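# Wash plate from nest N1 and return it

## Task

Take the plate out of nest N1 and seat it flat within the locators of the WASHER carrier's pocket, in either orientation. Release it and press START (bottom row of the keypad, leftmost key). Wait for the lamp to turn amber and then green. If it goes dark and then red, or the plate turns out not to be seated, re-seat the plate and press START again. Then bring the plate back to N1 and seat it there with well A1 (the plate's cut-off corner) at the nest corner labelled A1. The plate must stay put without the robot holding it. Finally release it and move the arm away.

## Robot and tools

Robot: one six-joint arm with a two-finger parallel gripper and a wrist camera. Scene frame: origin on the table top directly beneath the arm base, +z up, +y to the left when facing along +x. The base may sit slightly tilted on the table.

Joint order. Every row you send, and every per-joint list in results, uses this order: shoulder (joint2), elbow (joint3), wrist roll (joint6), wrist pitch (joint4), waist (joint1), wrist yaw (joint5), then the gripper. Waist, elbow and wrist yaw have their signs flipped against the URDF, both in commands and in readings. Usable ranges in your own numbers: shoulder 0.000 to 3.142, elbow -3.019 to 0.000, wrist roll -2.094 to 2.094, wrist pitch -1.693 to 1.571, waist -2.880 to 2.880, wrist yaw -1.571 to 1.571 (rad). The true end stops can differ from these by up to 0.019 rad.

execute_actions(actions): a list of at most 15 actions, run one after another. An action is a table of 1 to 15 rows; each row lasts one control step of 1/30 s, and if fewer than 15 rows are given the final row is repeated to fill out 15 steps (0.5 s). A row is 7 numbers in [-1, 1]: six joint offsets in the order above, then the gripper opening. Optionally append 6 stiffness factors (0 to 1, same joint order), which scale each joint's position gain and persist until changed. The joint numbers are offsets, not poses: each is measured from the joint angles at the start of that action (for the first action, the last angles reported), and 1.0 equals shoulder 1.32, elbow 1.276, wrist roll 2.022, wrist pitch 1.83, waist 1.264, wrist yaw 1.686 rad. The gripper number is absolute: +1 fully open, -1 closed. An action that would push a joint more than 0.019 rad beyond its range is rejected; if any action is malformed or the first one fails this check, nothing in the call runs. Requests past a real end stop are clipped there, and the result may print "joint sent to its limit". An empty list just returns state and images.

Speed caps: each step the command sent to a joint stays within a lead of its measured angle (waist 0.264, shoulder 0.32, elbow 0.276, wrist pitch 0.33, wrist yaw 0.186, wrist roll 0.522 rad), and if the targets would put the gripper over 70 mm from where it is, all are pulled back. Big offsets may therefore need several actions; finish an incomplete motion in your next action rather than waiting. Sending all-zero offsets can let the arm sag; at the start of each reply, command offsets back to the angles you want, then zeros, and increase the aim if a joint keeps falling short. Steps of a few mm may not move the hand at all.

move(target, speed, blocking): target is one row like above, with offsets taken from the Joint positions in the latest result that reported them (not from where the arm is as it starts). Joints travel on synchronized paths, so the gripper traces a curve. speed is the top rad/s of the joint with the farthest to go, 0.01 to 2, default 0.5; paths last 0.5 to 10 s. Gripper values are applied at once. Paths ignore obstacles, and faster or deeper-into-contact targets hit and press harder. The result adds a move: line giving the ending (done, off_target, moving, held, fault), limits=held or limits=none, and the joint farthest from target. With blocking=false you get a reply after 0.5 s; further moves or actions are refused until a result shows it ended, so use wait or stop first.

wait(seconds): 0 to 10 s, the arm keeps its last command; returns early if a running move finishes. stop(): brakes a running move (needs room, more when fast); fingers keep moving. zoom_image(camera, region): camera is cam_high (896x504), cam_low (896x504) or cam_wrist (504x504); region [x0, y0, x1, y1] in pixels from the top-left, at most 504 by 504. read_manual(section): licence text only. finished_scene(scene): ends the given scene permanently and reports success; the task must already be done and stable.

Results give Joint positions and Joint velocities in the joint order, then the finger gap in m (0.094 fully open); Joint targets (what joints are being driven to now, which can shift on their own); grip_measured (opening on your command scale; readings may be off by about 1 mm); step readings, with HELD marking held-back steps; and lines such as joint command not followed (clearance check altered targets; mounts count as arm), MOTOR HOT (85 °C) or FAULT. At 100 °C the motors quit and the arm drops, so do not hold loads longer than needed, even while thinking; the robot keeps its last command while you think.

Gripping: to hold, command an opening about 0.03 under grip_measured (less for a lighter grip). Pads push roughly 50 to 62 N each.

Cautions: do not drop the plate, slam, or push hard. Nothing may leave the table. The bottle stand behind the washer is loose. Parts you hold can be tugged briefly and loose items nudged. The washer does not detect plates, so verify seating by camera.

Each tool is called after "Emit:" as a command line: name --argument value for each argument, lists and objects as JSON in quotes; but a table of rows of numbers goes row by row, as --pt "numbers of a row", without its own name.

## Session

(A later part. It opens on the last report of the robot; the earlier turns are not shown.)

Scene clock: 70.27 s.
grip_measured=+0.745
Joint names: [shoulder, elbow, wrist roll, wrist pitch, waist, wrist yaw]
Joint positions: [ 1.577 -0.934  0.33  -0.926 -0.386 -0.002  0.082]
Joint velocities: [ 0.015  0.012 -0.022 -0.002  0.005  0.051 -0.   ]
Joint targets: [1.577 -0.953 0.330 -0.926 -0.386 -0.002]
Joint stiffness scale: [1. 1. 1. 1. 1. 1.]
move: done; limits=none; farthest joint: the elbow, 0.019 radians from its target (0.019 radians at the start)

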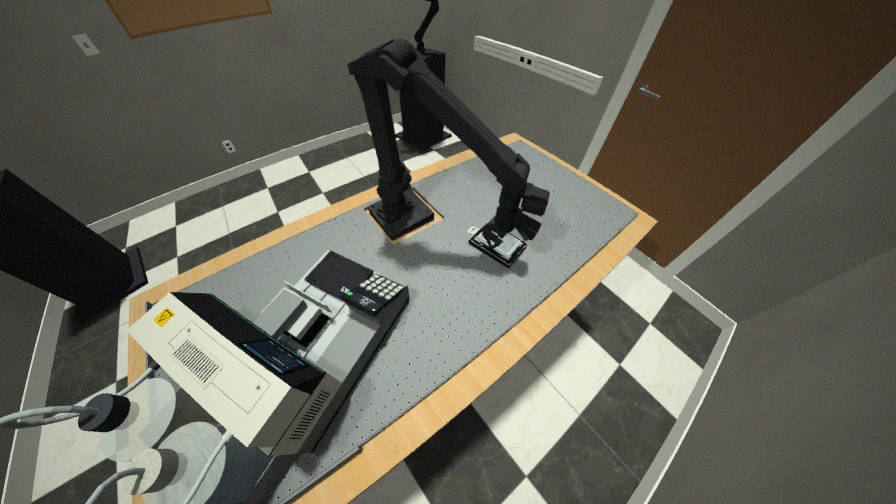

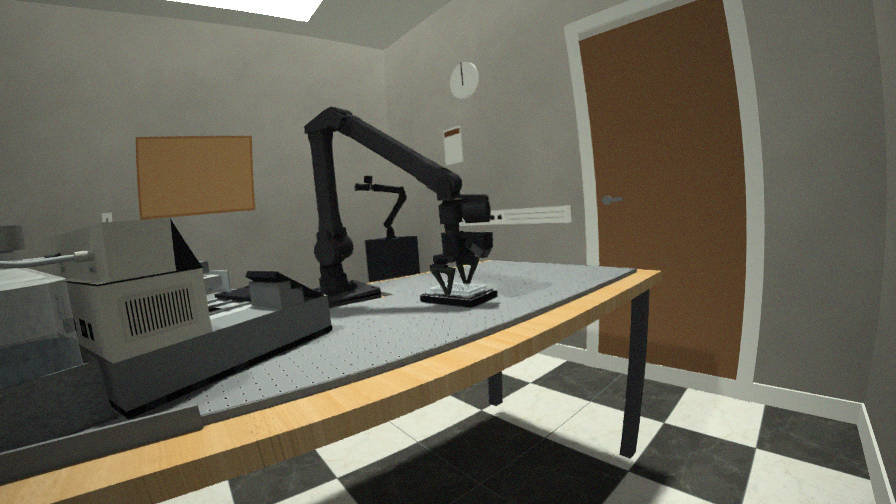

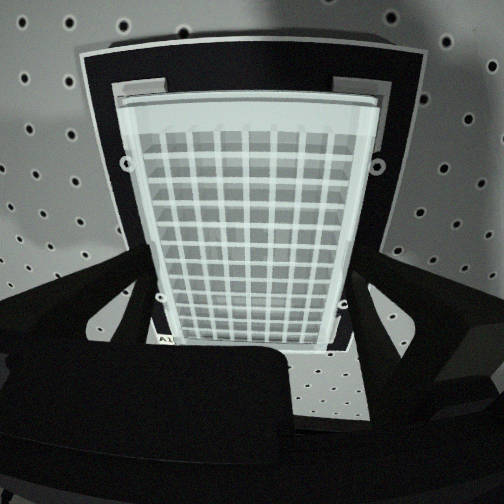

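Emit:
execute_actions --actions '[[[-0.002,-0.02,0,-0.002,0,0,0.71],[-0.004,-0.026,0,-0.003,0,0,0.71],[-0.006,-0.032,0,-0.004,0,0,0.71],[-0.007,-0.037,0,-0.005,0,0,0.71],[-0.009,-0.0385,0,-0.0075,0,0,0.71],[-0.011,-0.04,0,-0.01,0,0,0.71],[-0.014,-0.042,0,-0.0135,0,0,0.71],[-0.017,-0.044,0,-0.017,0,0,0.71],[-0.02,-0.046,0,-0.0205,0,0,0.71],[-0.023,-0.048,0,-0.024,0,0,0.71],[-0.026,-0.05,0,-0.0275,0,0,0.71],[-0.029,-0.052,0,-0.031,0,0,0.71],[-0.032,-0.054,0,-0.035,0,0,0.71]]]'

Emit:
move --target '[-0.225,-0.12,0,-0.218,0.2,0,0.71]' --speed 0.35

Scene clock: 77.03 s.
grip_measured=+0.745
Joint names: [shoulder, elbow, wrist roll, wrist pitch, waist, wrist yaw]
Joint positions: [ 1.56  -0.952  0.33  -0.976 -0.386 -0.002  0.082]
Joint velocities: [-0.122 -0.037 -0.051 -0.066  0.005  0.022 -0.   ]
Joint targets: [1.535 -1.003 0.330 -0.990 -0.386 -0.002]
Joint stiffness scale: [1. 1. 1. 1. 1. 1.]
Step readings (joint positions):
0: [1.577 -0.934 0.330 -0.926 -0.386 -0.002]
1: [1.577 -0.934 0.330 -0.926 -0.386 -0.002]
2: [1.577 -0.934 0.330 -0.926 -0.386 -0.002]
4: [1.577 -0.934 0.330 -0.926 -0.386 -0.002]
8: [1.577 -0.938 0.330 -0.936 -0.386 -0.002]
15: Joint positions above

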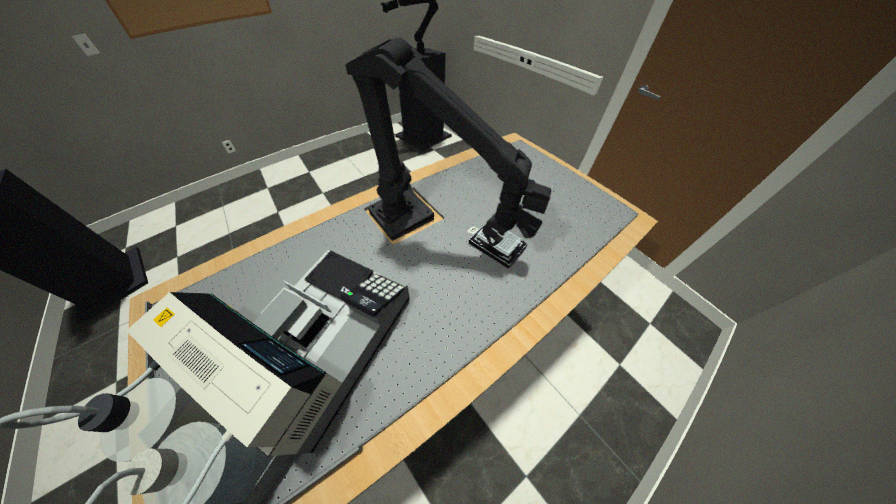

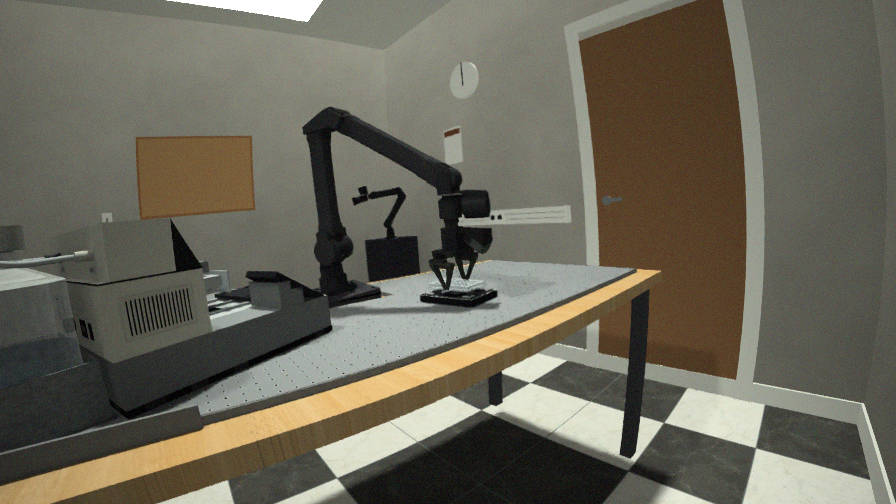

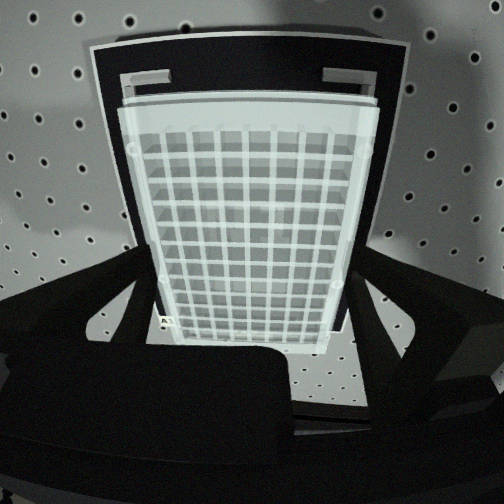

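Scene clock: 78.60 s.
grip_measured=+0.745
Joint names: [shoulder, elbow, wrist roll, wrist pitch, waist, wrist yaw]
Joint positions: [ 1.268 -1.058  0.33  -1.366 -0.142 -0.002  0.082]
Joint velocities: [-0.005 -0.012 -0.051  0.002 -0.005 -0.007 -0.001]
Joint targets: [1.263 -1.106 0.330 -1.375 -0.133 -0.002]
Joint stiffness scale: [1. 1. 1. 1. 1. 1.]
move: off_target; limits=none; farthest joint: the elbow, 0.047 radians from its target (0.153 radians at the start)

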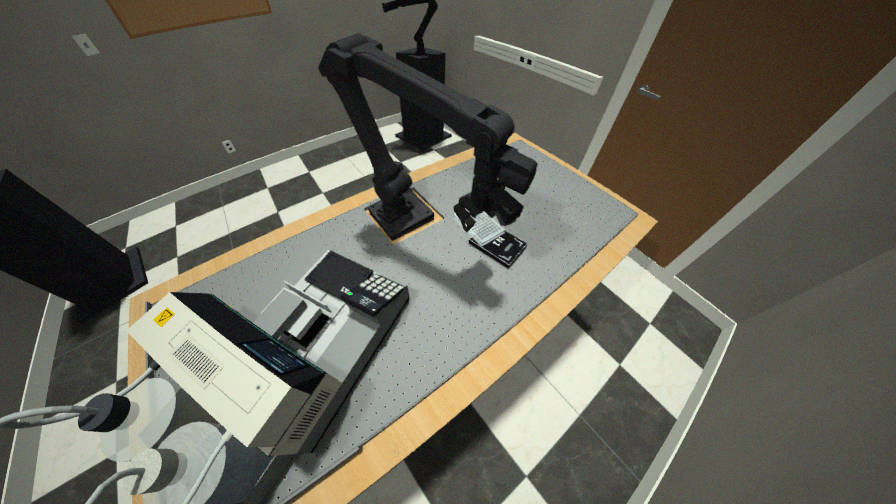

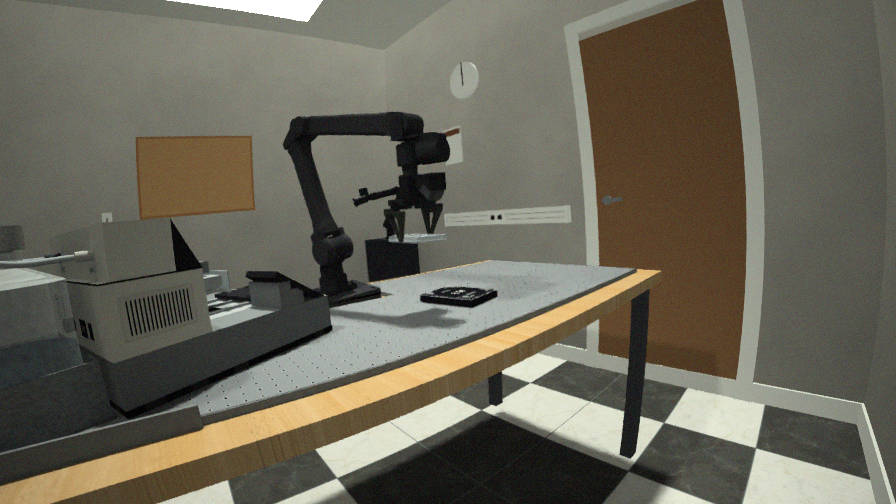

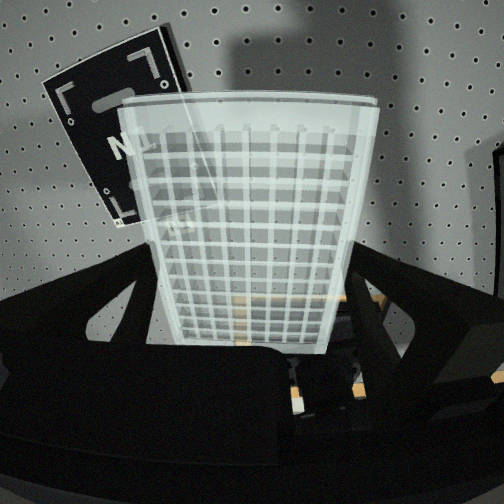

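Emit:
move --target '[-0.012,-0.03,-0.875,0,0.998,0,0.71]' --speed 0.8

Emit:
zoom_image --camera "cam_wrist" --region '[80,0,420,200]'

Scene clock: 85.07 s.
grip_measured=+0.745
Joint names: [shoulder, elbow, wrist roll, wrist pitch, waist, wrist yaw]
Joint positions: [ 1.268 -1.055 -1.43  -1.366  1.116 -0.002  0.082]
Joint velocities: [-0.015  0.012 -0.066 -0.007  0.005  0.022 -0.   ]
Joint targets: [1.252 -1.097 -1.440 -1.366 1.119 -0.002]
Joint stiffness scale: [1. 1. 1. 1. 1. 1.]
move: off_target; limits=none; farthest joint: the elbow, 0.042 radians from its target (0.038 radians at the start)

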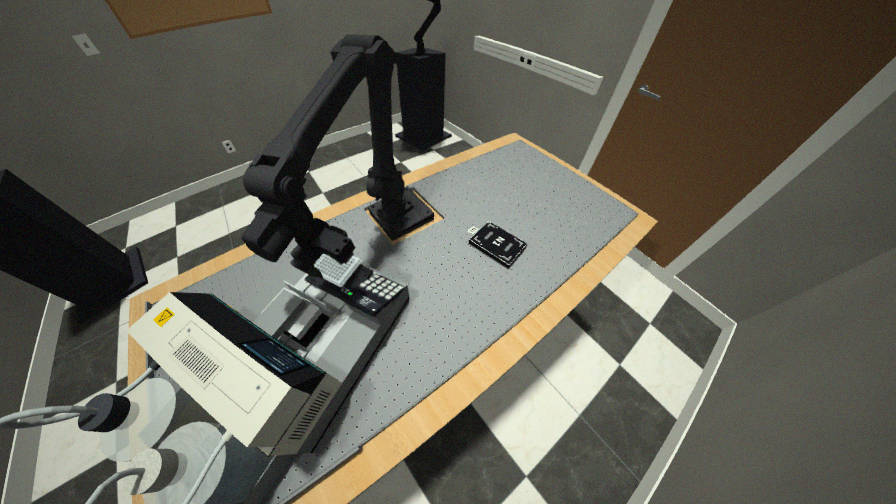

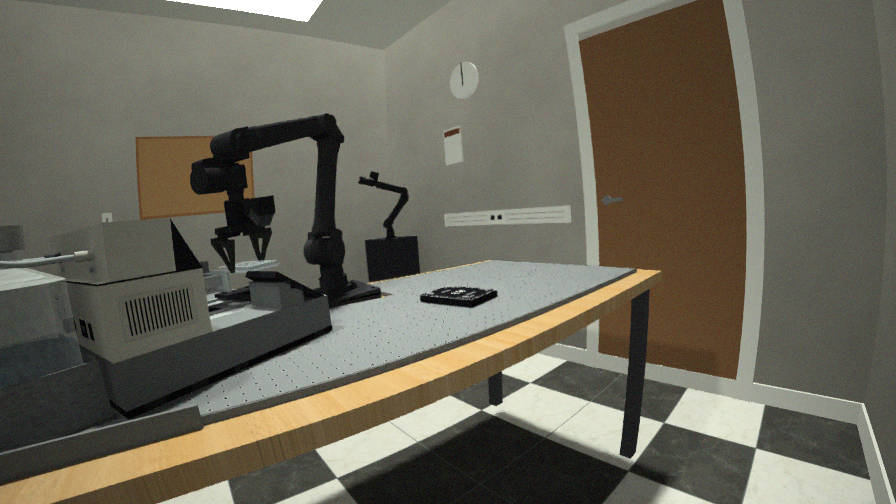

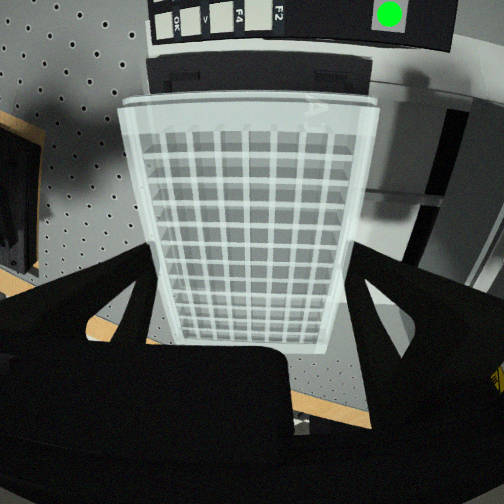

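Region (80, 0, 420, 200) of cam_wrist's 504x504 image, scaled by 1.482, with more detail than that image has; it fills the top 296 rows of this view, and the rest is white.

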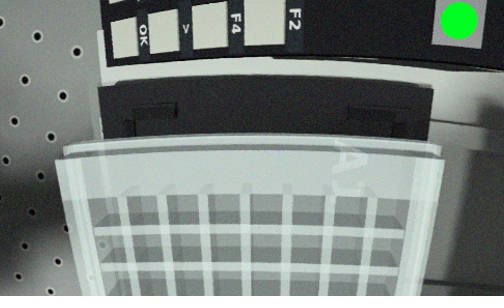

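Emit:
move --target '[0.034,0.051,0,0.065,0,0,0.71]' --speed 0.12

Emit:
zoom_image --camera "cam_wrist" --region '[90,20,410,200]'

Emit:
zoom_image --camera "cam_low" --region '[190,240,310,320]'

Scene clock: 91.73 s.
grip_measured=+0.745
Joint names: [shoulder, elbow, wrist roll, wrist pitch, waist, wrist yaw]
Joint positions: [ 1.301 -0.984 -1.431 -1.257  1.116 -0.002  0.082]
Joint velocities: [ 0.005  0.002 -0.007 -0.007  0.024  0.007 -0.001]
Joint targets: [1.313 -0.989 -1.430 -1.247 1.116 -0.002]
Joint stiffness scale: [1. 1. 1. 1. 1. 1.]
move: done; limits=none; farthest joint: the shoulder, 0.012 radians from its target (0.045 radians at the start)

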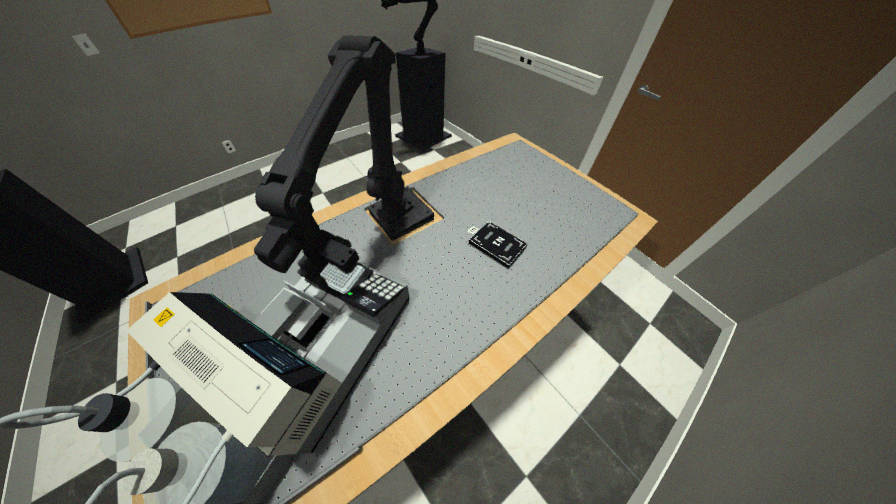

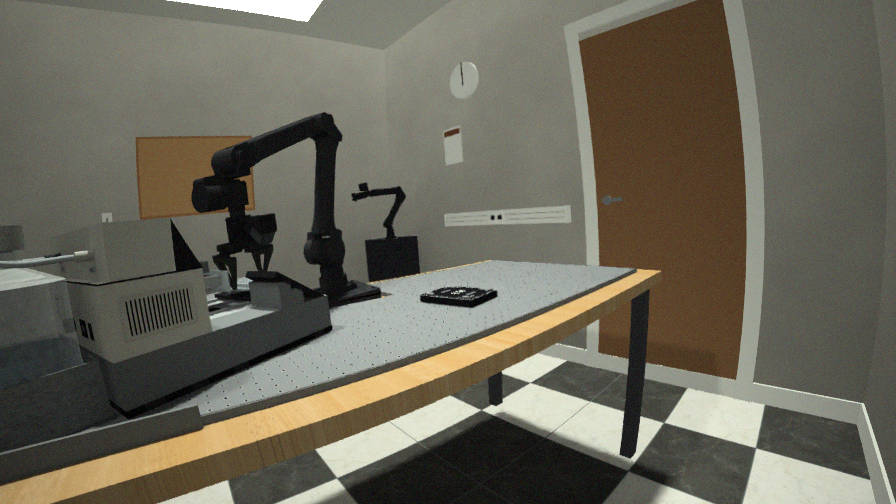

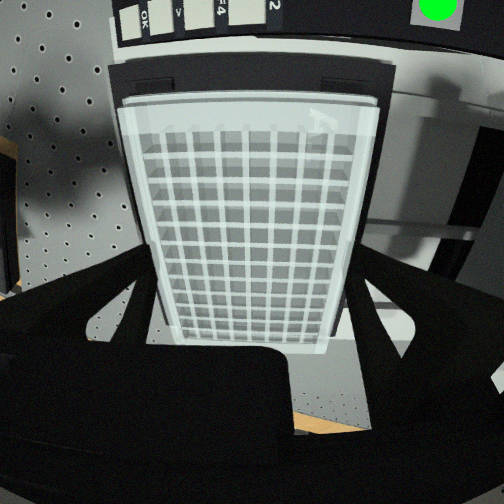

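Region (90, 20, 410, 200) of cam_wrist's 504x504 image, scaled by 1.575, with more detail than that image has; it fills the top 284 rows of this view, and the rest is white.

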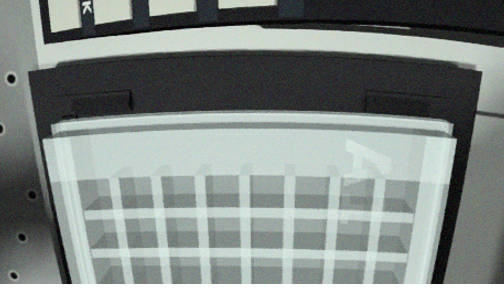

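Region (190, 240, 310, 320) of cam_low's 896x504 image, scaled by 4.200, with more detail than that image has.

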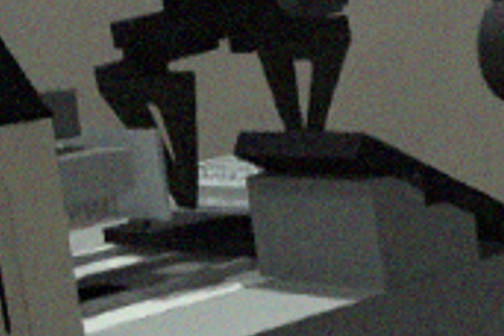

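Emit:
move --target '[0.0165,0.0175,0,0.0255,0,0,0.71]' --speed 0.06

Emit:
zoom_image --camera "cam_wrist" --region '[90,50,410,200]'

Emit:
zoom_image --camera "cam_wrist" --region '[130,270,380,370]'

Scene clock: 98.97 s.
grip_measured=+0.745
Joint names: [shoulder, elbow, wrist roll, wrist pitch, waist, wrist yaw]
Joint positions: [ 1.305 -0.962 -1.431 -1.226  1.116 -0.002  0.082]
Joint velocities: [-0.005  0.017  0.081  0.002  0.005 -0.037  0.   ]
Joint targets: [1.323 -0.962 -1.431 -1.210 1.116 -0.002]
Joint stiffness scale: [1. 1. 1. 1. 1. 1.]
move: done; limits=none; farthest joint: the shoulder, 0.018 radians from its target (0.022 radians at the start)

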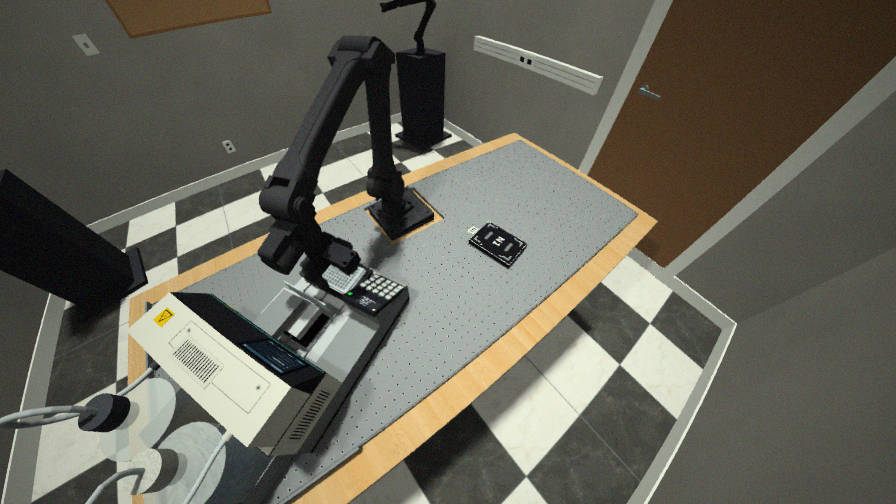

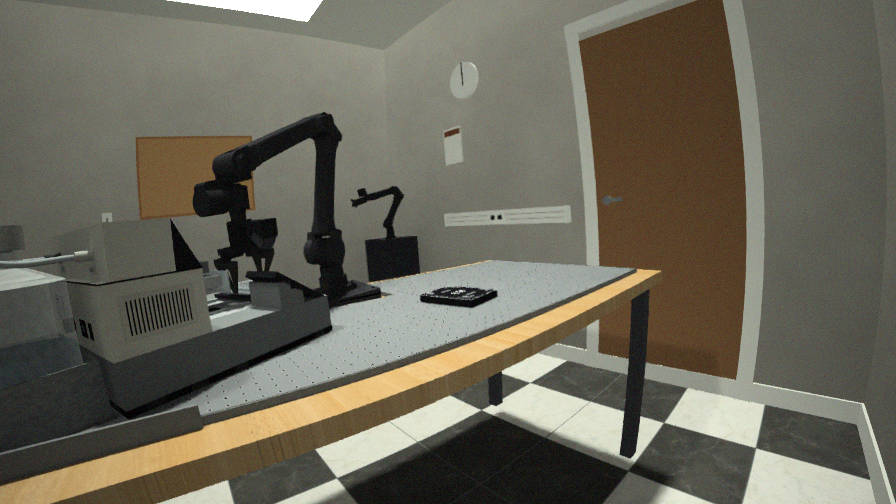

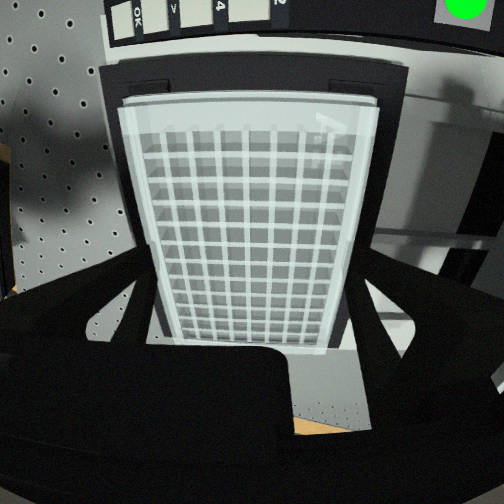

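Region (90, 50, 410, 200) of cam_wrist's 504x504 image, scaled by 1.575, with more detail than that image has; it fills the top 236 rows of this view, and the rest is white.

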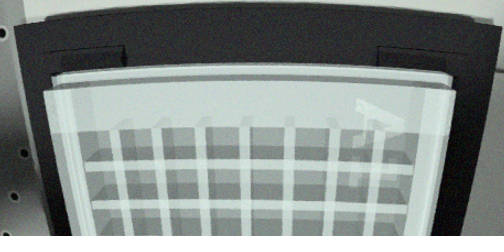

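Region (130, 270, 380, 370) of cam_wrist's 504x504 image, scaled by 2.016, with more detail than that image has; it fills the top 202 rows of this view, and the rest is white.

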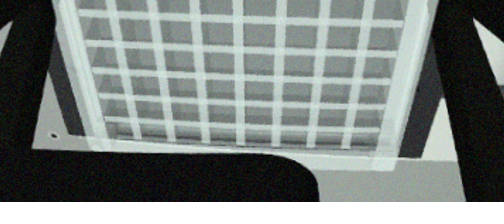

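Emit:
move --target '[0.0165,0.005,0,0.013,0.014,0,0.71]' --speed 0.04

Emit:
zoom_image --camera "cam_wrist" --region '[90,60,250,160]'

Emit:
zoom_image --camera "cam_wrist" --region '[250,60,410,160]'

Scene clock: 104.50 s.
grip_measured=+0.745
Joint names: [shoulder, elbow, wrist roll, wrist pitch, waist, wrist yaw]
Joint positions: [ 1.305 -0.958 -1.431 -1.221  1.118 -0.002  0.082]
Joint velocities: [-0.015 -0.007 -0.007  0.007  0.005 -0.022 -0.   ]
Joint targets: [1.327 -0.955 -1.431 -1.202 1.133 -0.002]
Joint stiffness scale: [1. 1. 1. 1. 1. 1.]
move: off_target; limits=none; farthest joint: the shoulder, 0.021 radians from its target (0.022 radians at the start)

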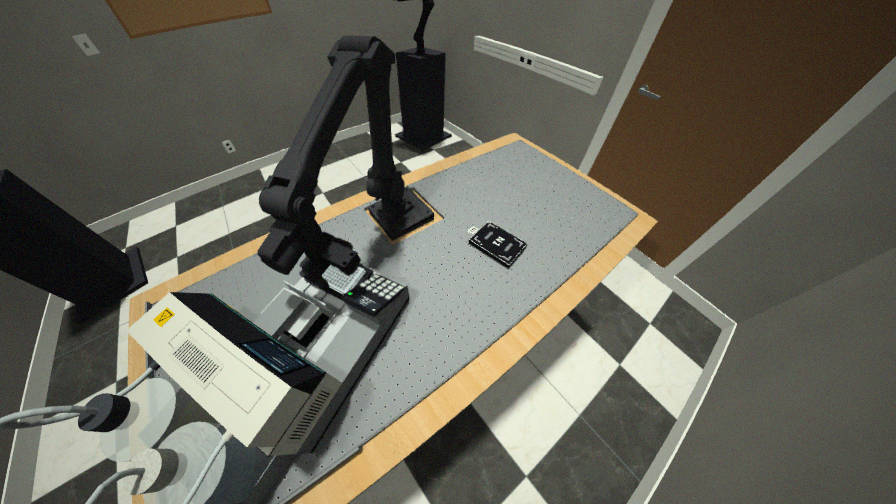

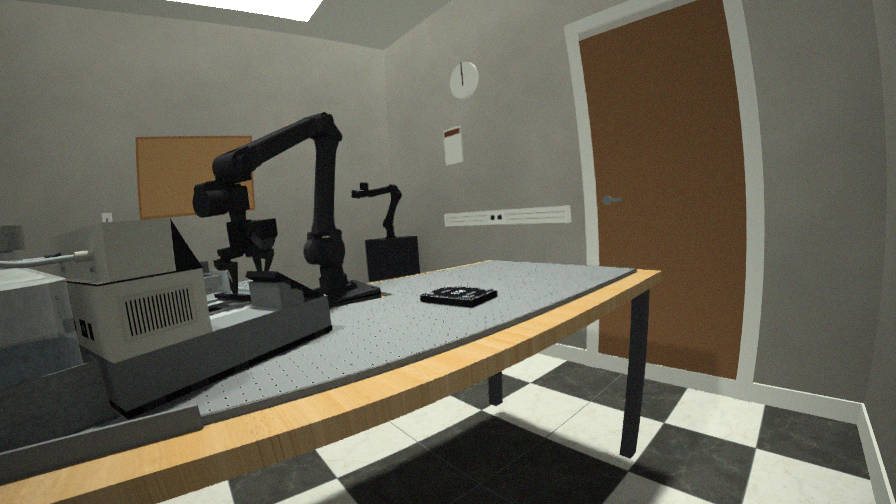

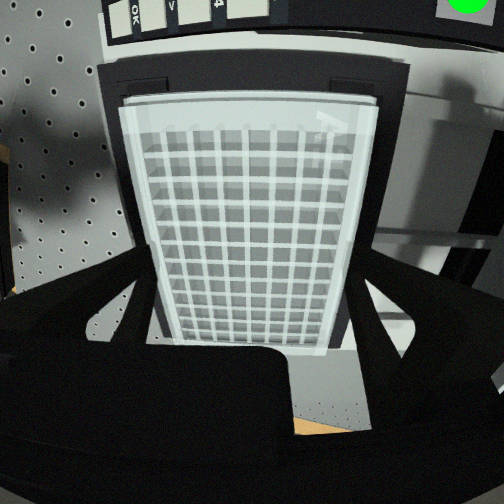

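Region (90, 60, 250, 160) of cam_wrist's 504x504 image, scaled by 3.150, with more detail than that image has; it fills the top 315 rows of this view, and the rest is white.

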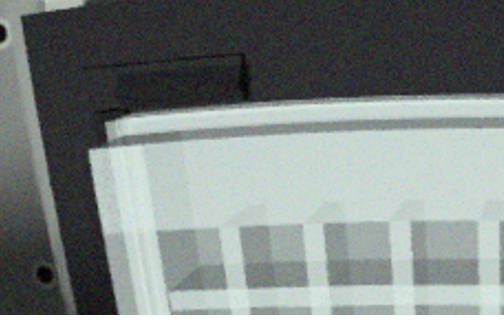

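Region (250, 60, 410, 160) of cam_wrist's 504x504 image, scaled by 3.150, with more detail than that image has; it fills the top 315 rows of this view, and the rest is white.

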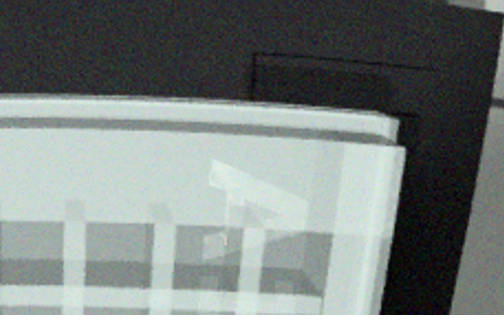

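Emit:
zoom_image --camera "cam_high" --region '[290,240,390,310]'

Emit:
zoom_image --camera "cam_low" --region '[200,260,270,310]'

Region (290, 240, 390, 310) of cam_high's 896x504 image, scaled by 5.040, with more detail than that image has; it fills the top 353 rows of this view, and the rest is white.

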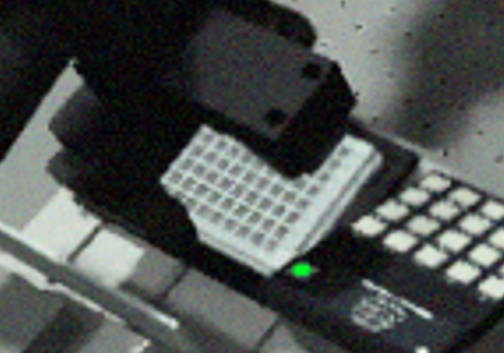

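Region (200, 260, 270, 310) of cam_low's 896x504 image, scaled by 7.200, with more detail than that image has; it fills the top 360 rows of this view, and the rest is white.

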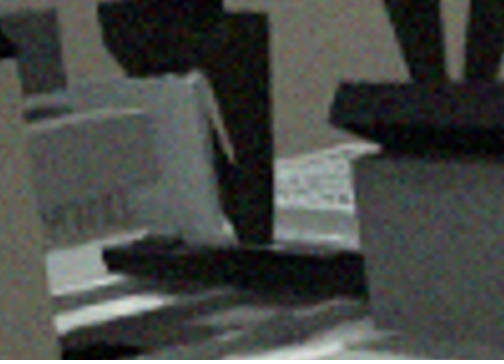

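Emit:
execute_actions --actions '[[[0,-0.015,0,0,0,0,0.71],[0,-0.015,0,0,0,0,0.72],[0,-0.015,0,0,0,0,0.73],[0,-0.015,0,0,0,0,0.74],[0,-0.015,0,0,0,0,0.75],[0,-0.015,0,0,0,0,0.76],[0,-0.015,0,0,0,0,0.78],[0,-0.015,0,0,0,0,0.82],[0,-0.015,0,0,0,0,0.9]]]'

Emit:
zoom_image --camera "cam_wrist" --region '[90,60,410,370]'

Scene clock: 112.47 s.
grip_measured=+0.898
Joint names: [shoulder, elbow, wrist roll, wrist pitch, waist, wrist yaw]
Joint positions: [ 1.305 -0.958 -1.431 -1.221  1.118 -0.002  0.089]
Joint velocities: [ 0.005  0.012 -0.051 -0.002  0.005 -0.066 -0.001]
Joint targets: [1.305 -0.978 -1.431 -1.221 1.118 -0.002]
Joint stiffness scale: [1. 1. 1. 1. 1. 1.]
Step readings (joint positions):
0: [1.305 -0.958 -1.431 -1.221 1.118 -0.002]
1: [1.305 -0.958 -1.431 -1.221 1.118 -0.002]
2: [1.305 -0.958 -1.431 -1.221 1.118 -0.002]
4: [1.305 -0.958 -1.431 -1.221 1.118 -0.002]
8: [1.305 -0.958 -1.431 -1.221 1.118 -0.002]
15: Joint positions above

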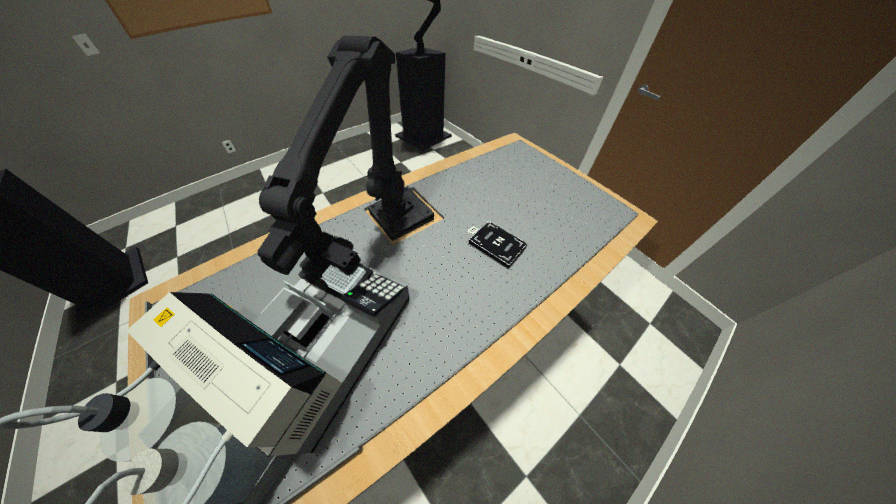

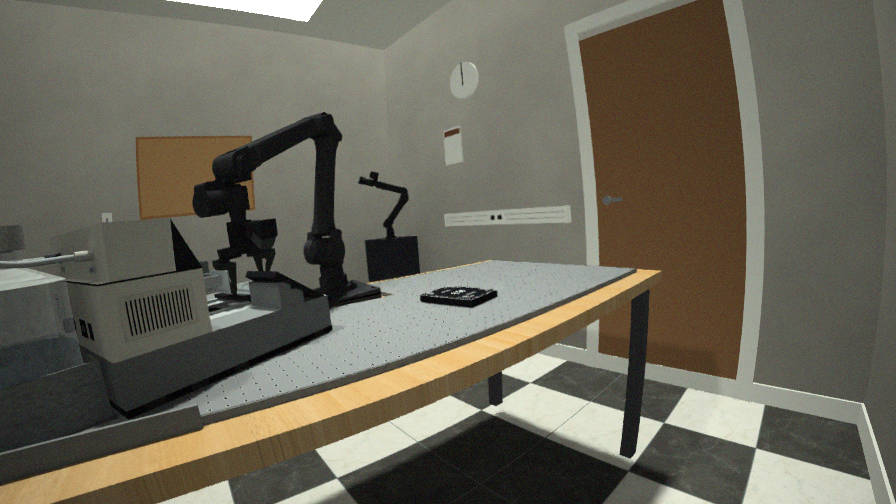

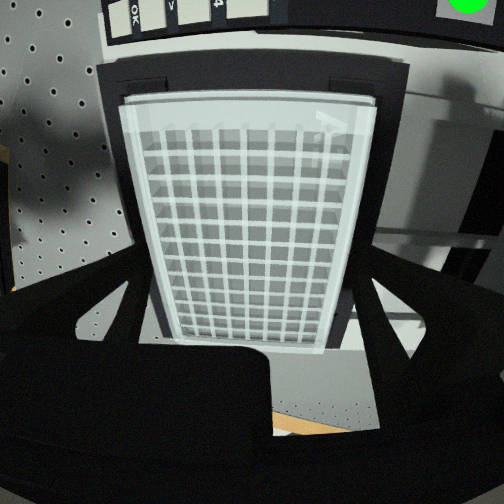

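Region (90, 60, 410, 370) of cam_wrist's 504x504 image, scaled by 1.575, with more detail than that image has; it fills the top 488 rows of this view, and the rest is white.

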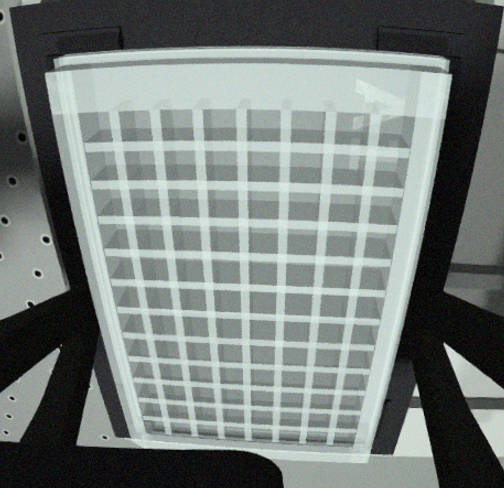

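Settled about 1 mm. Lift and inspect.

Emit:
execute_actions --actions '[[[-0.004,-0.025,0,-0.002,0,0,1],[-0.008,-0.033,0,-0.004,0,0,1],[-0.012,-0.04,0,-0.006,0,0,1],[-0.014,-0.045,0,-0.011,0,0,1],[-0.016,-0.05,0,-0.016,0,0,1],[-0.018,-0.056,0,-0.022,0,0,1],[-0.02,-0.063,0,-0.028,0,0,1],[-0.023,-0.07,0,-0.035,0,0,1],[-0.026,-0.078,0,-0.043,0,0,1],[-0.029,-0.086,0,-0.051,0,0,1],[-0.032,-0.094,0,-0.058,0,0,1],[-0.035,-0.102,0,-0.065,0,0,1],[-0.037,-0.109,0,-0.072,0,0,1],[-0.039,-0.114,0,-0.077,0,0,1],[-0.04,-0.118,0,-0.081,0,0,1]]]'

Emit:
move --target '[-0.01,-0.055,0,-0.02,0.08,0,1]' --speed 0.2

Emit:
zoom_image --camera "cam_wrist" --region '[120,0,400,280]'

Emit:
zoom_image --camera "cam_low" --region '[200,260,270,310]'

Scene clock: 121.50 s.
grip_measured=+1.000
Joint names: [shoulder, elbow, wrist roll, wrist pitch, waist, wrist yaw]
Joint positions: [ 1.276 -1.048 -1.431 -1.34   1.118 -0.002  0.094]
Joint velocities: [-0.171 -0.286  0.007 -0.3    0.005 -0.037  0.   ]
Joint targets: [1.253 -1.109 -1.431 -1.370 1.118 -0.002]
Joint stiffness scale: [1. 1. 1. 1. 1. 1.]
Step readings (joint positions):
0: [1.305 -0.958 -1.431 -1.221 1.118 -0.002]
1: [1.305 -0.958 -1.431 -1.221 1.118 -0.002]
2: [1.305 -0.958 -1.431 -1.221 1.118 -0.002]
4: [1.305 -0.959 -1.431 -1.223 1.118 -0.002]
8: [1.303 -0.977 -1.431 -1.255 1.118 -0.002]
15: Joint positions above

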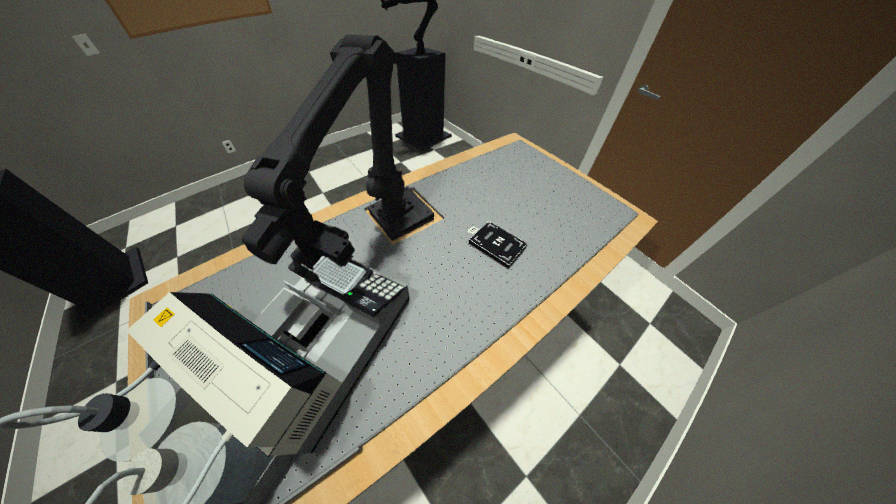

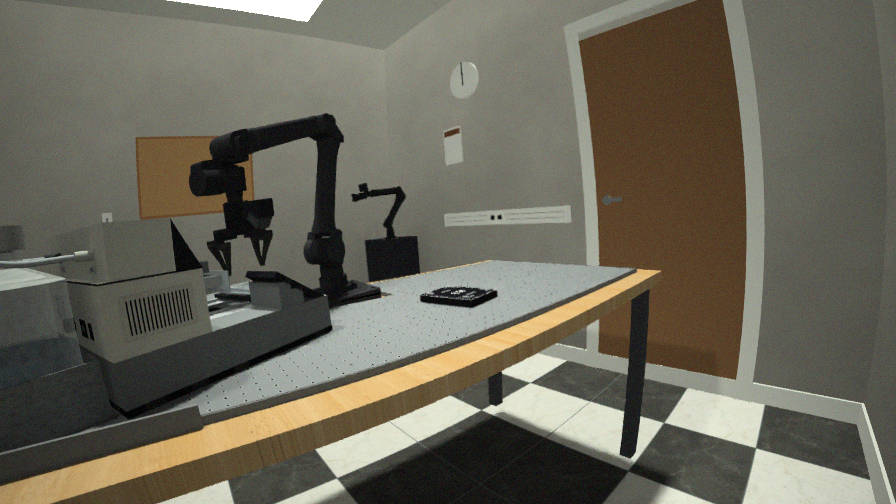

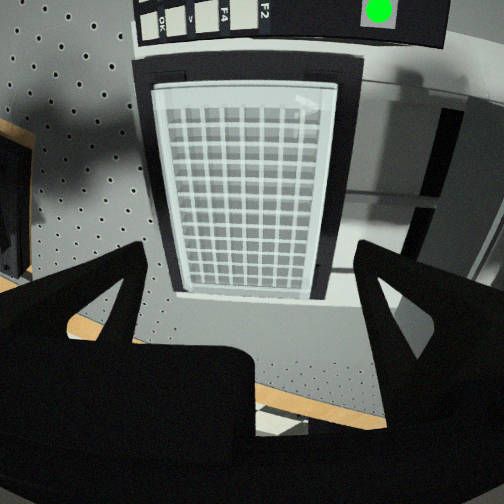

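Scene clock: 122.40 s.
grip_measured=+1.000
Joint names: [shoulder, elbow, wrist roll, wrist pitch, waist, wrist yaw]
Joint positions: [ 1.266 -1.07  -1.431 -1.367  1.21  -0.002  0.094]
Joint velocities: [-0.005  0.002  0.037  0.002 -0.015  0.007  0.   ]
Joint targets: [1.262 -1.118 -1.431 -1.377 1.220 -0.002]
Joint stiffness scale: [1. 1. 1. 1. 1. 1.]
move: off_target; limits=none; farthest joint: the elbow, 0.048 radians from its target (0.070 radians at the start)

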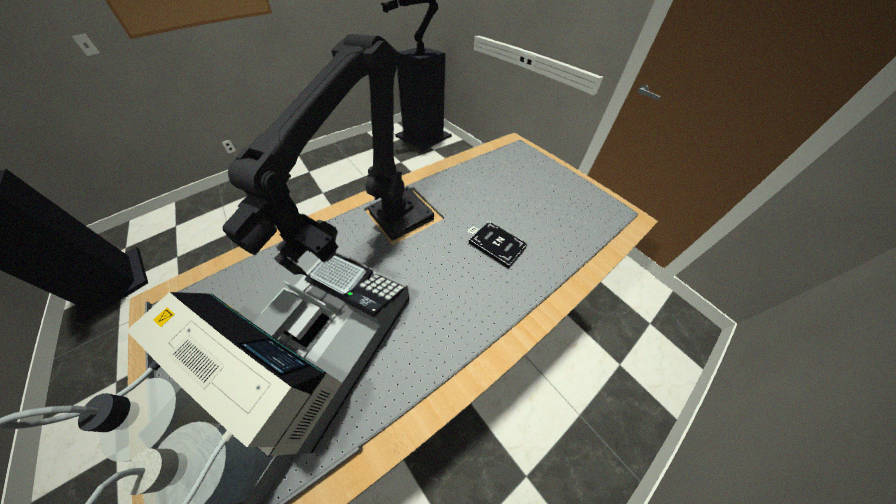

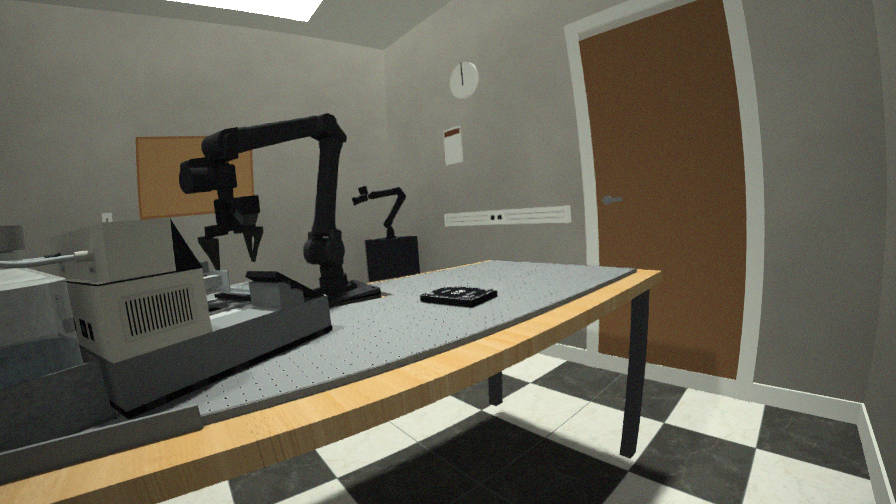

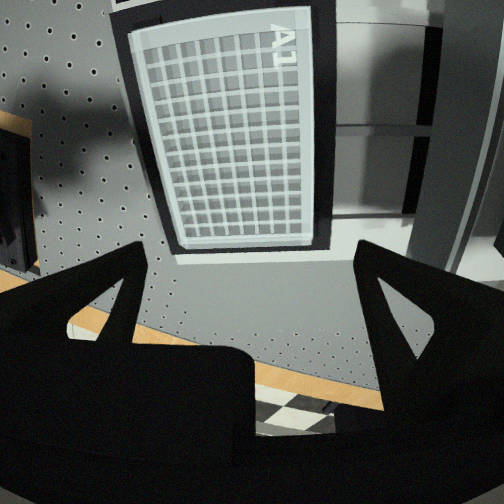

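Region (120, 0, 400, 280) of cam_wrist's 504x504 image, scaled by 1.800, with more detail than that image has.

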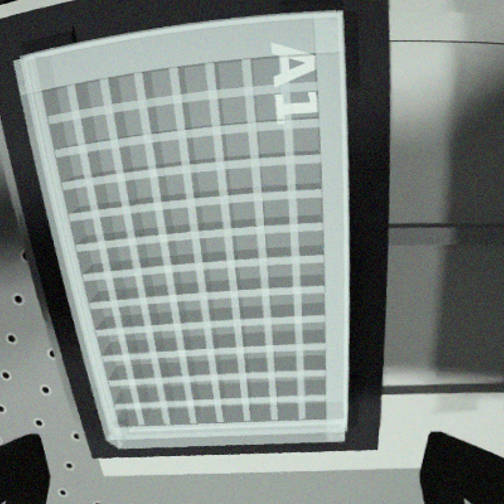

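Region (200, 260, 270, 310) of cam_low's 896x504 image, scaled by 7.200, with more detail than that image has; it fills the top 360 rows of this view, and the rest is white.

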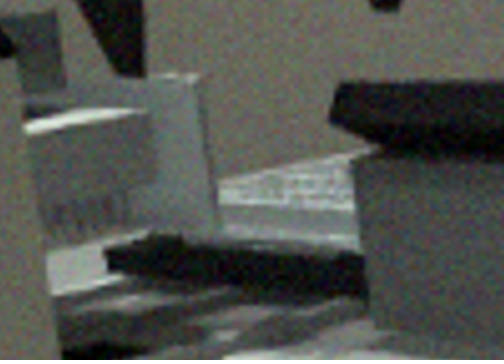

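Emit:
move --target '[0.07,0.026,0.257,0.067,-0.487,0,-1]'

Scene clock: 127.70 s.
grip_measured=-0.981
Joint names: [shoulder, elbow, wrist roll, wrist pitch, waist, wrist yaw]
Joint positions: [ 1.346 -1.033 -0.92  -1.255  0.595 -0.002  0.001]
Joint velocities: [-0.005  0.002 -0.007 -0.017  0.005  0.037  0.   ]
Joint targets: [1.358 -1.037 -0.911 -1.244 0.594 -0.002]
Joint stiffness scale: [1. 1. 1. 1. 1. 1.]
move: done; limits=none; farthest joint: the shoulder, 0.013 radians from its target (0.092 radians at the start)

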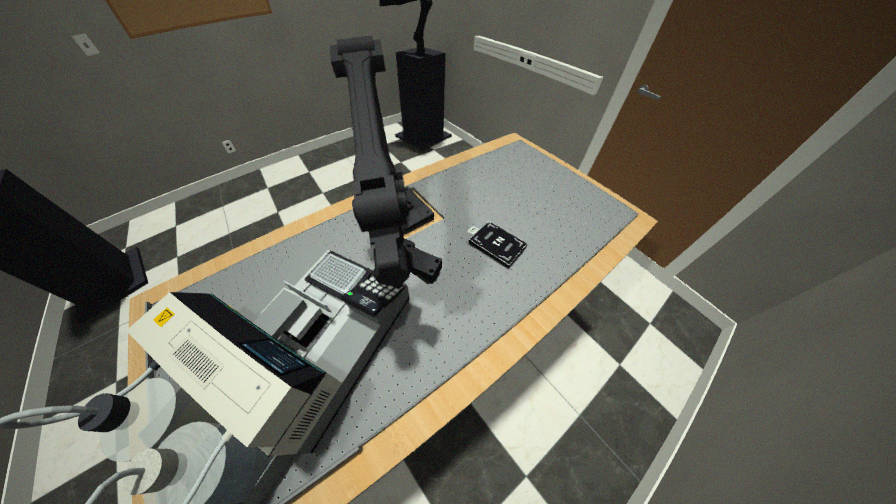

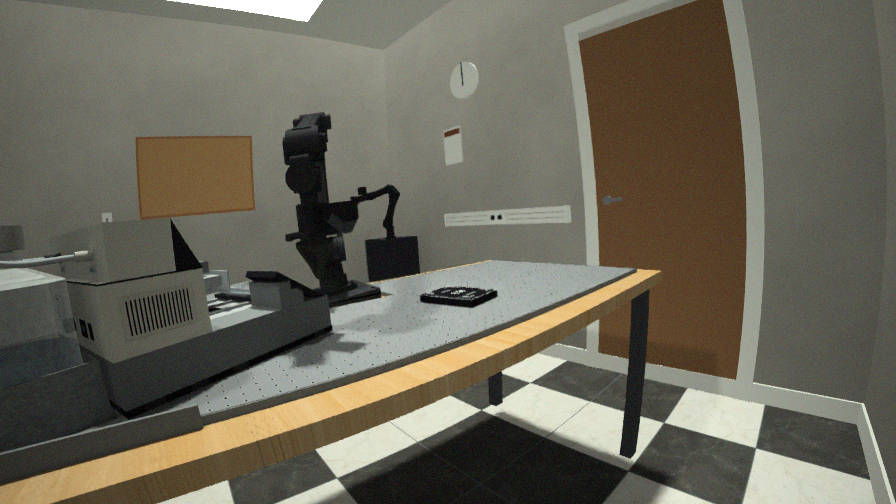

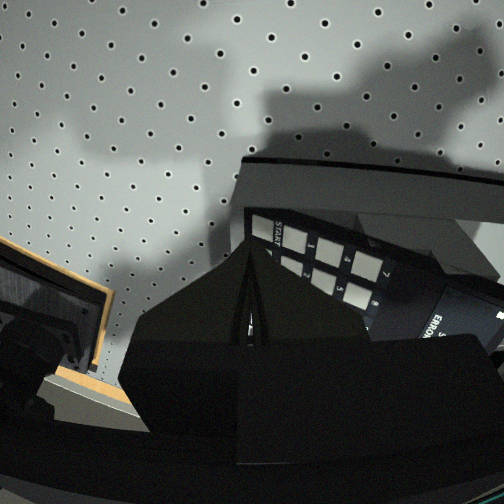

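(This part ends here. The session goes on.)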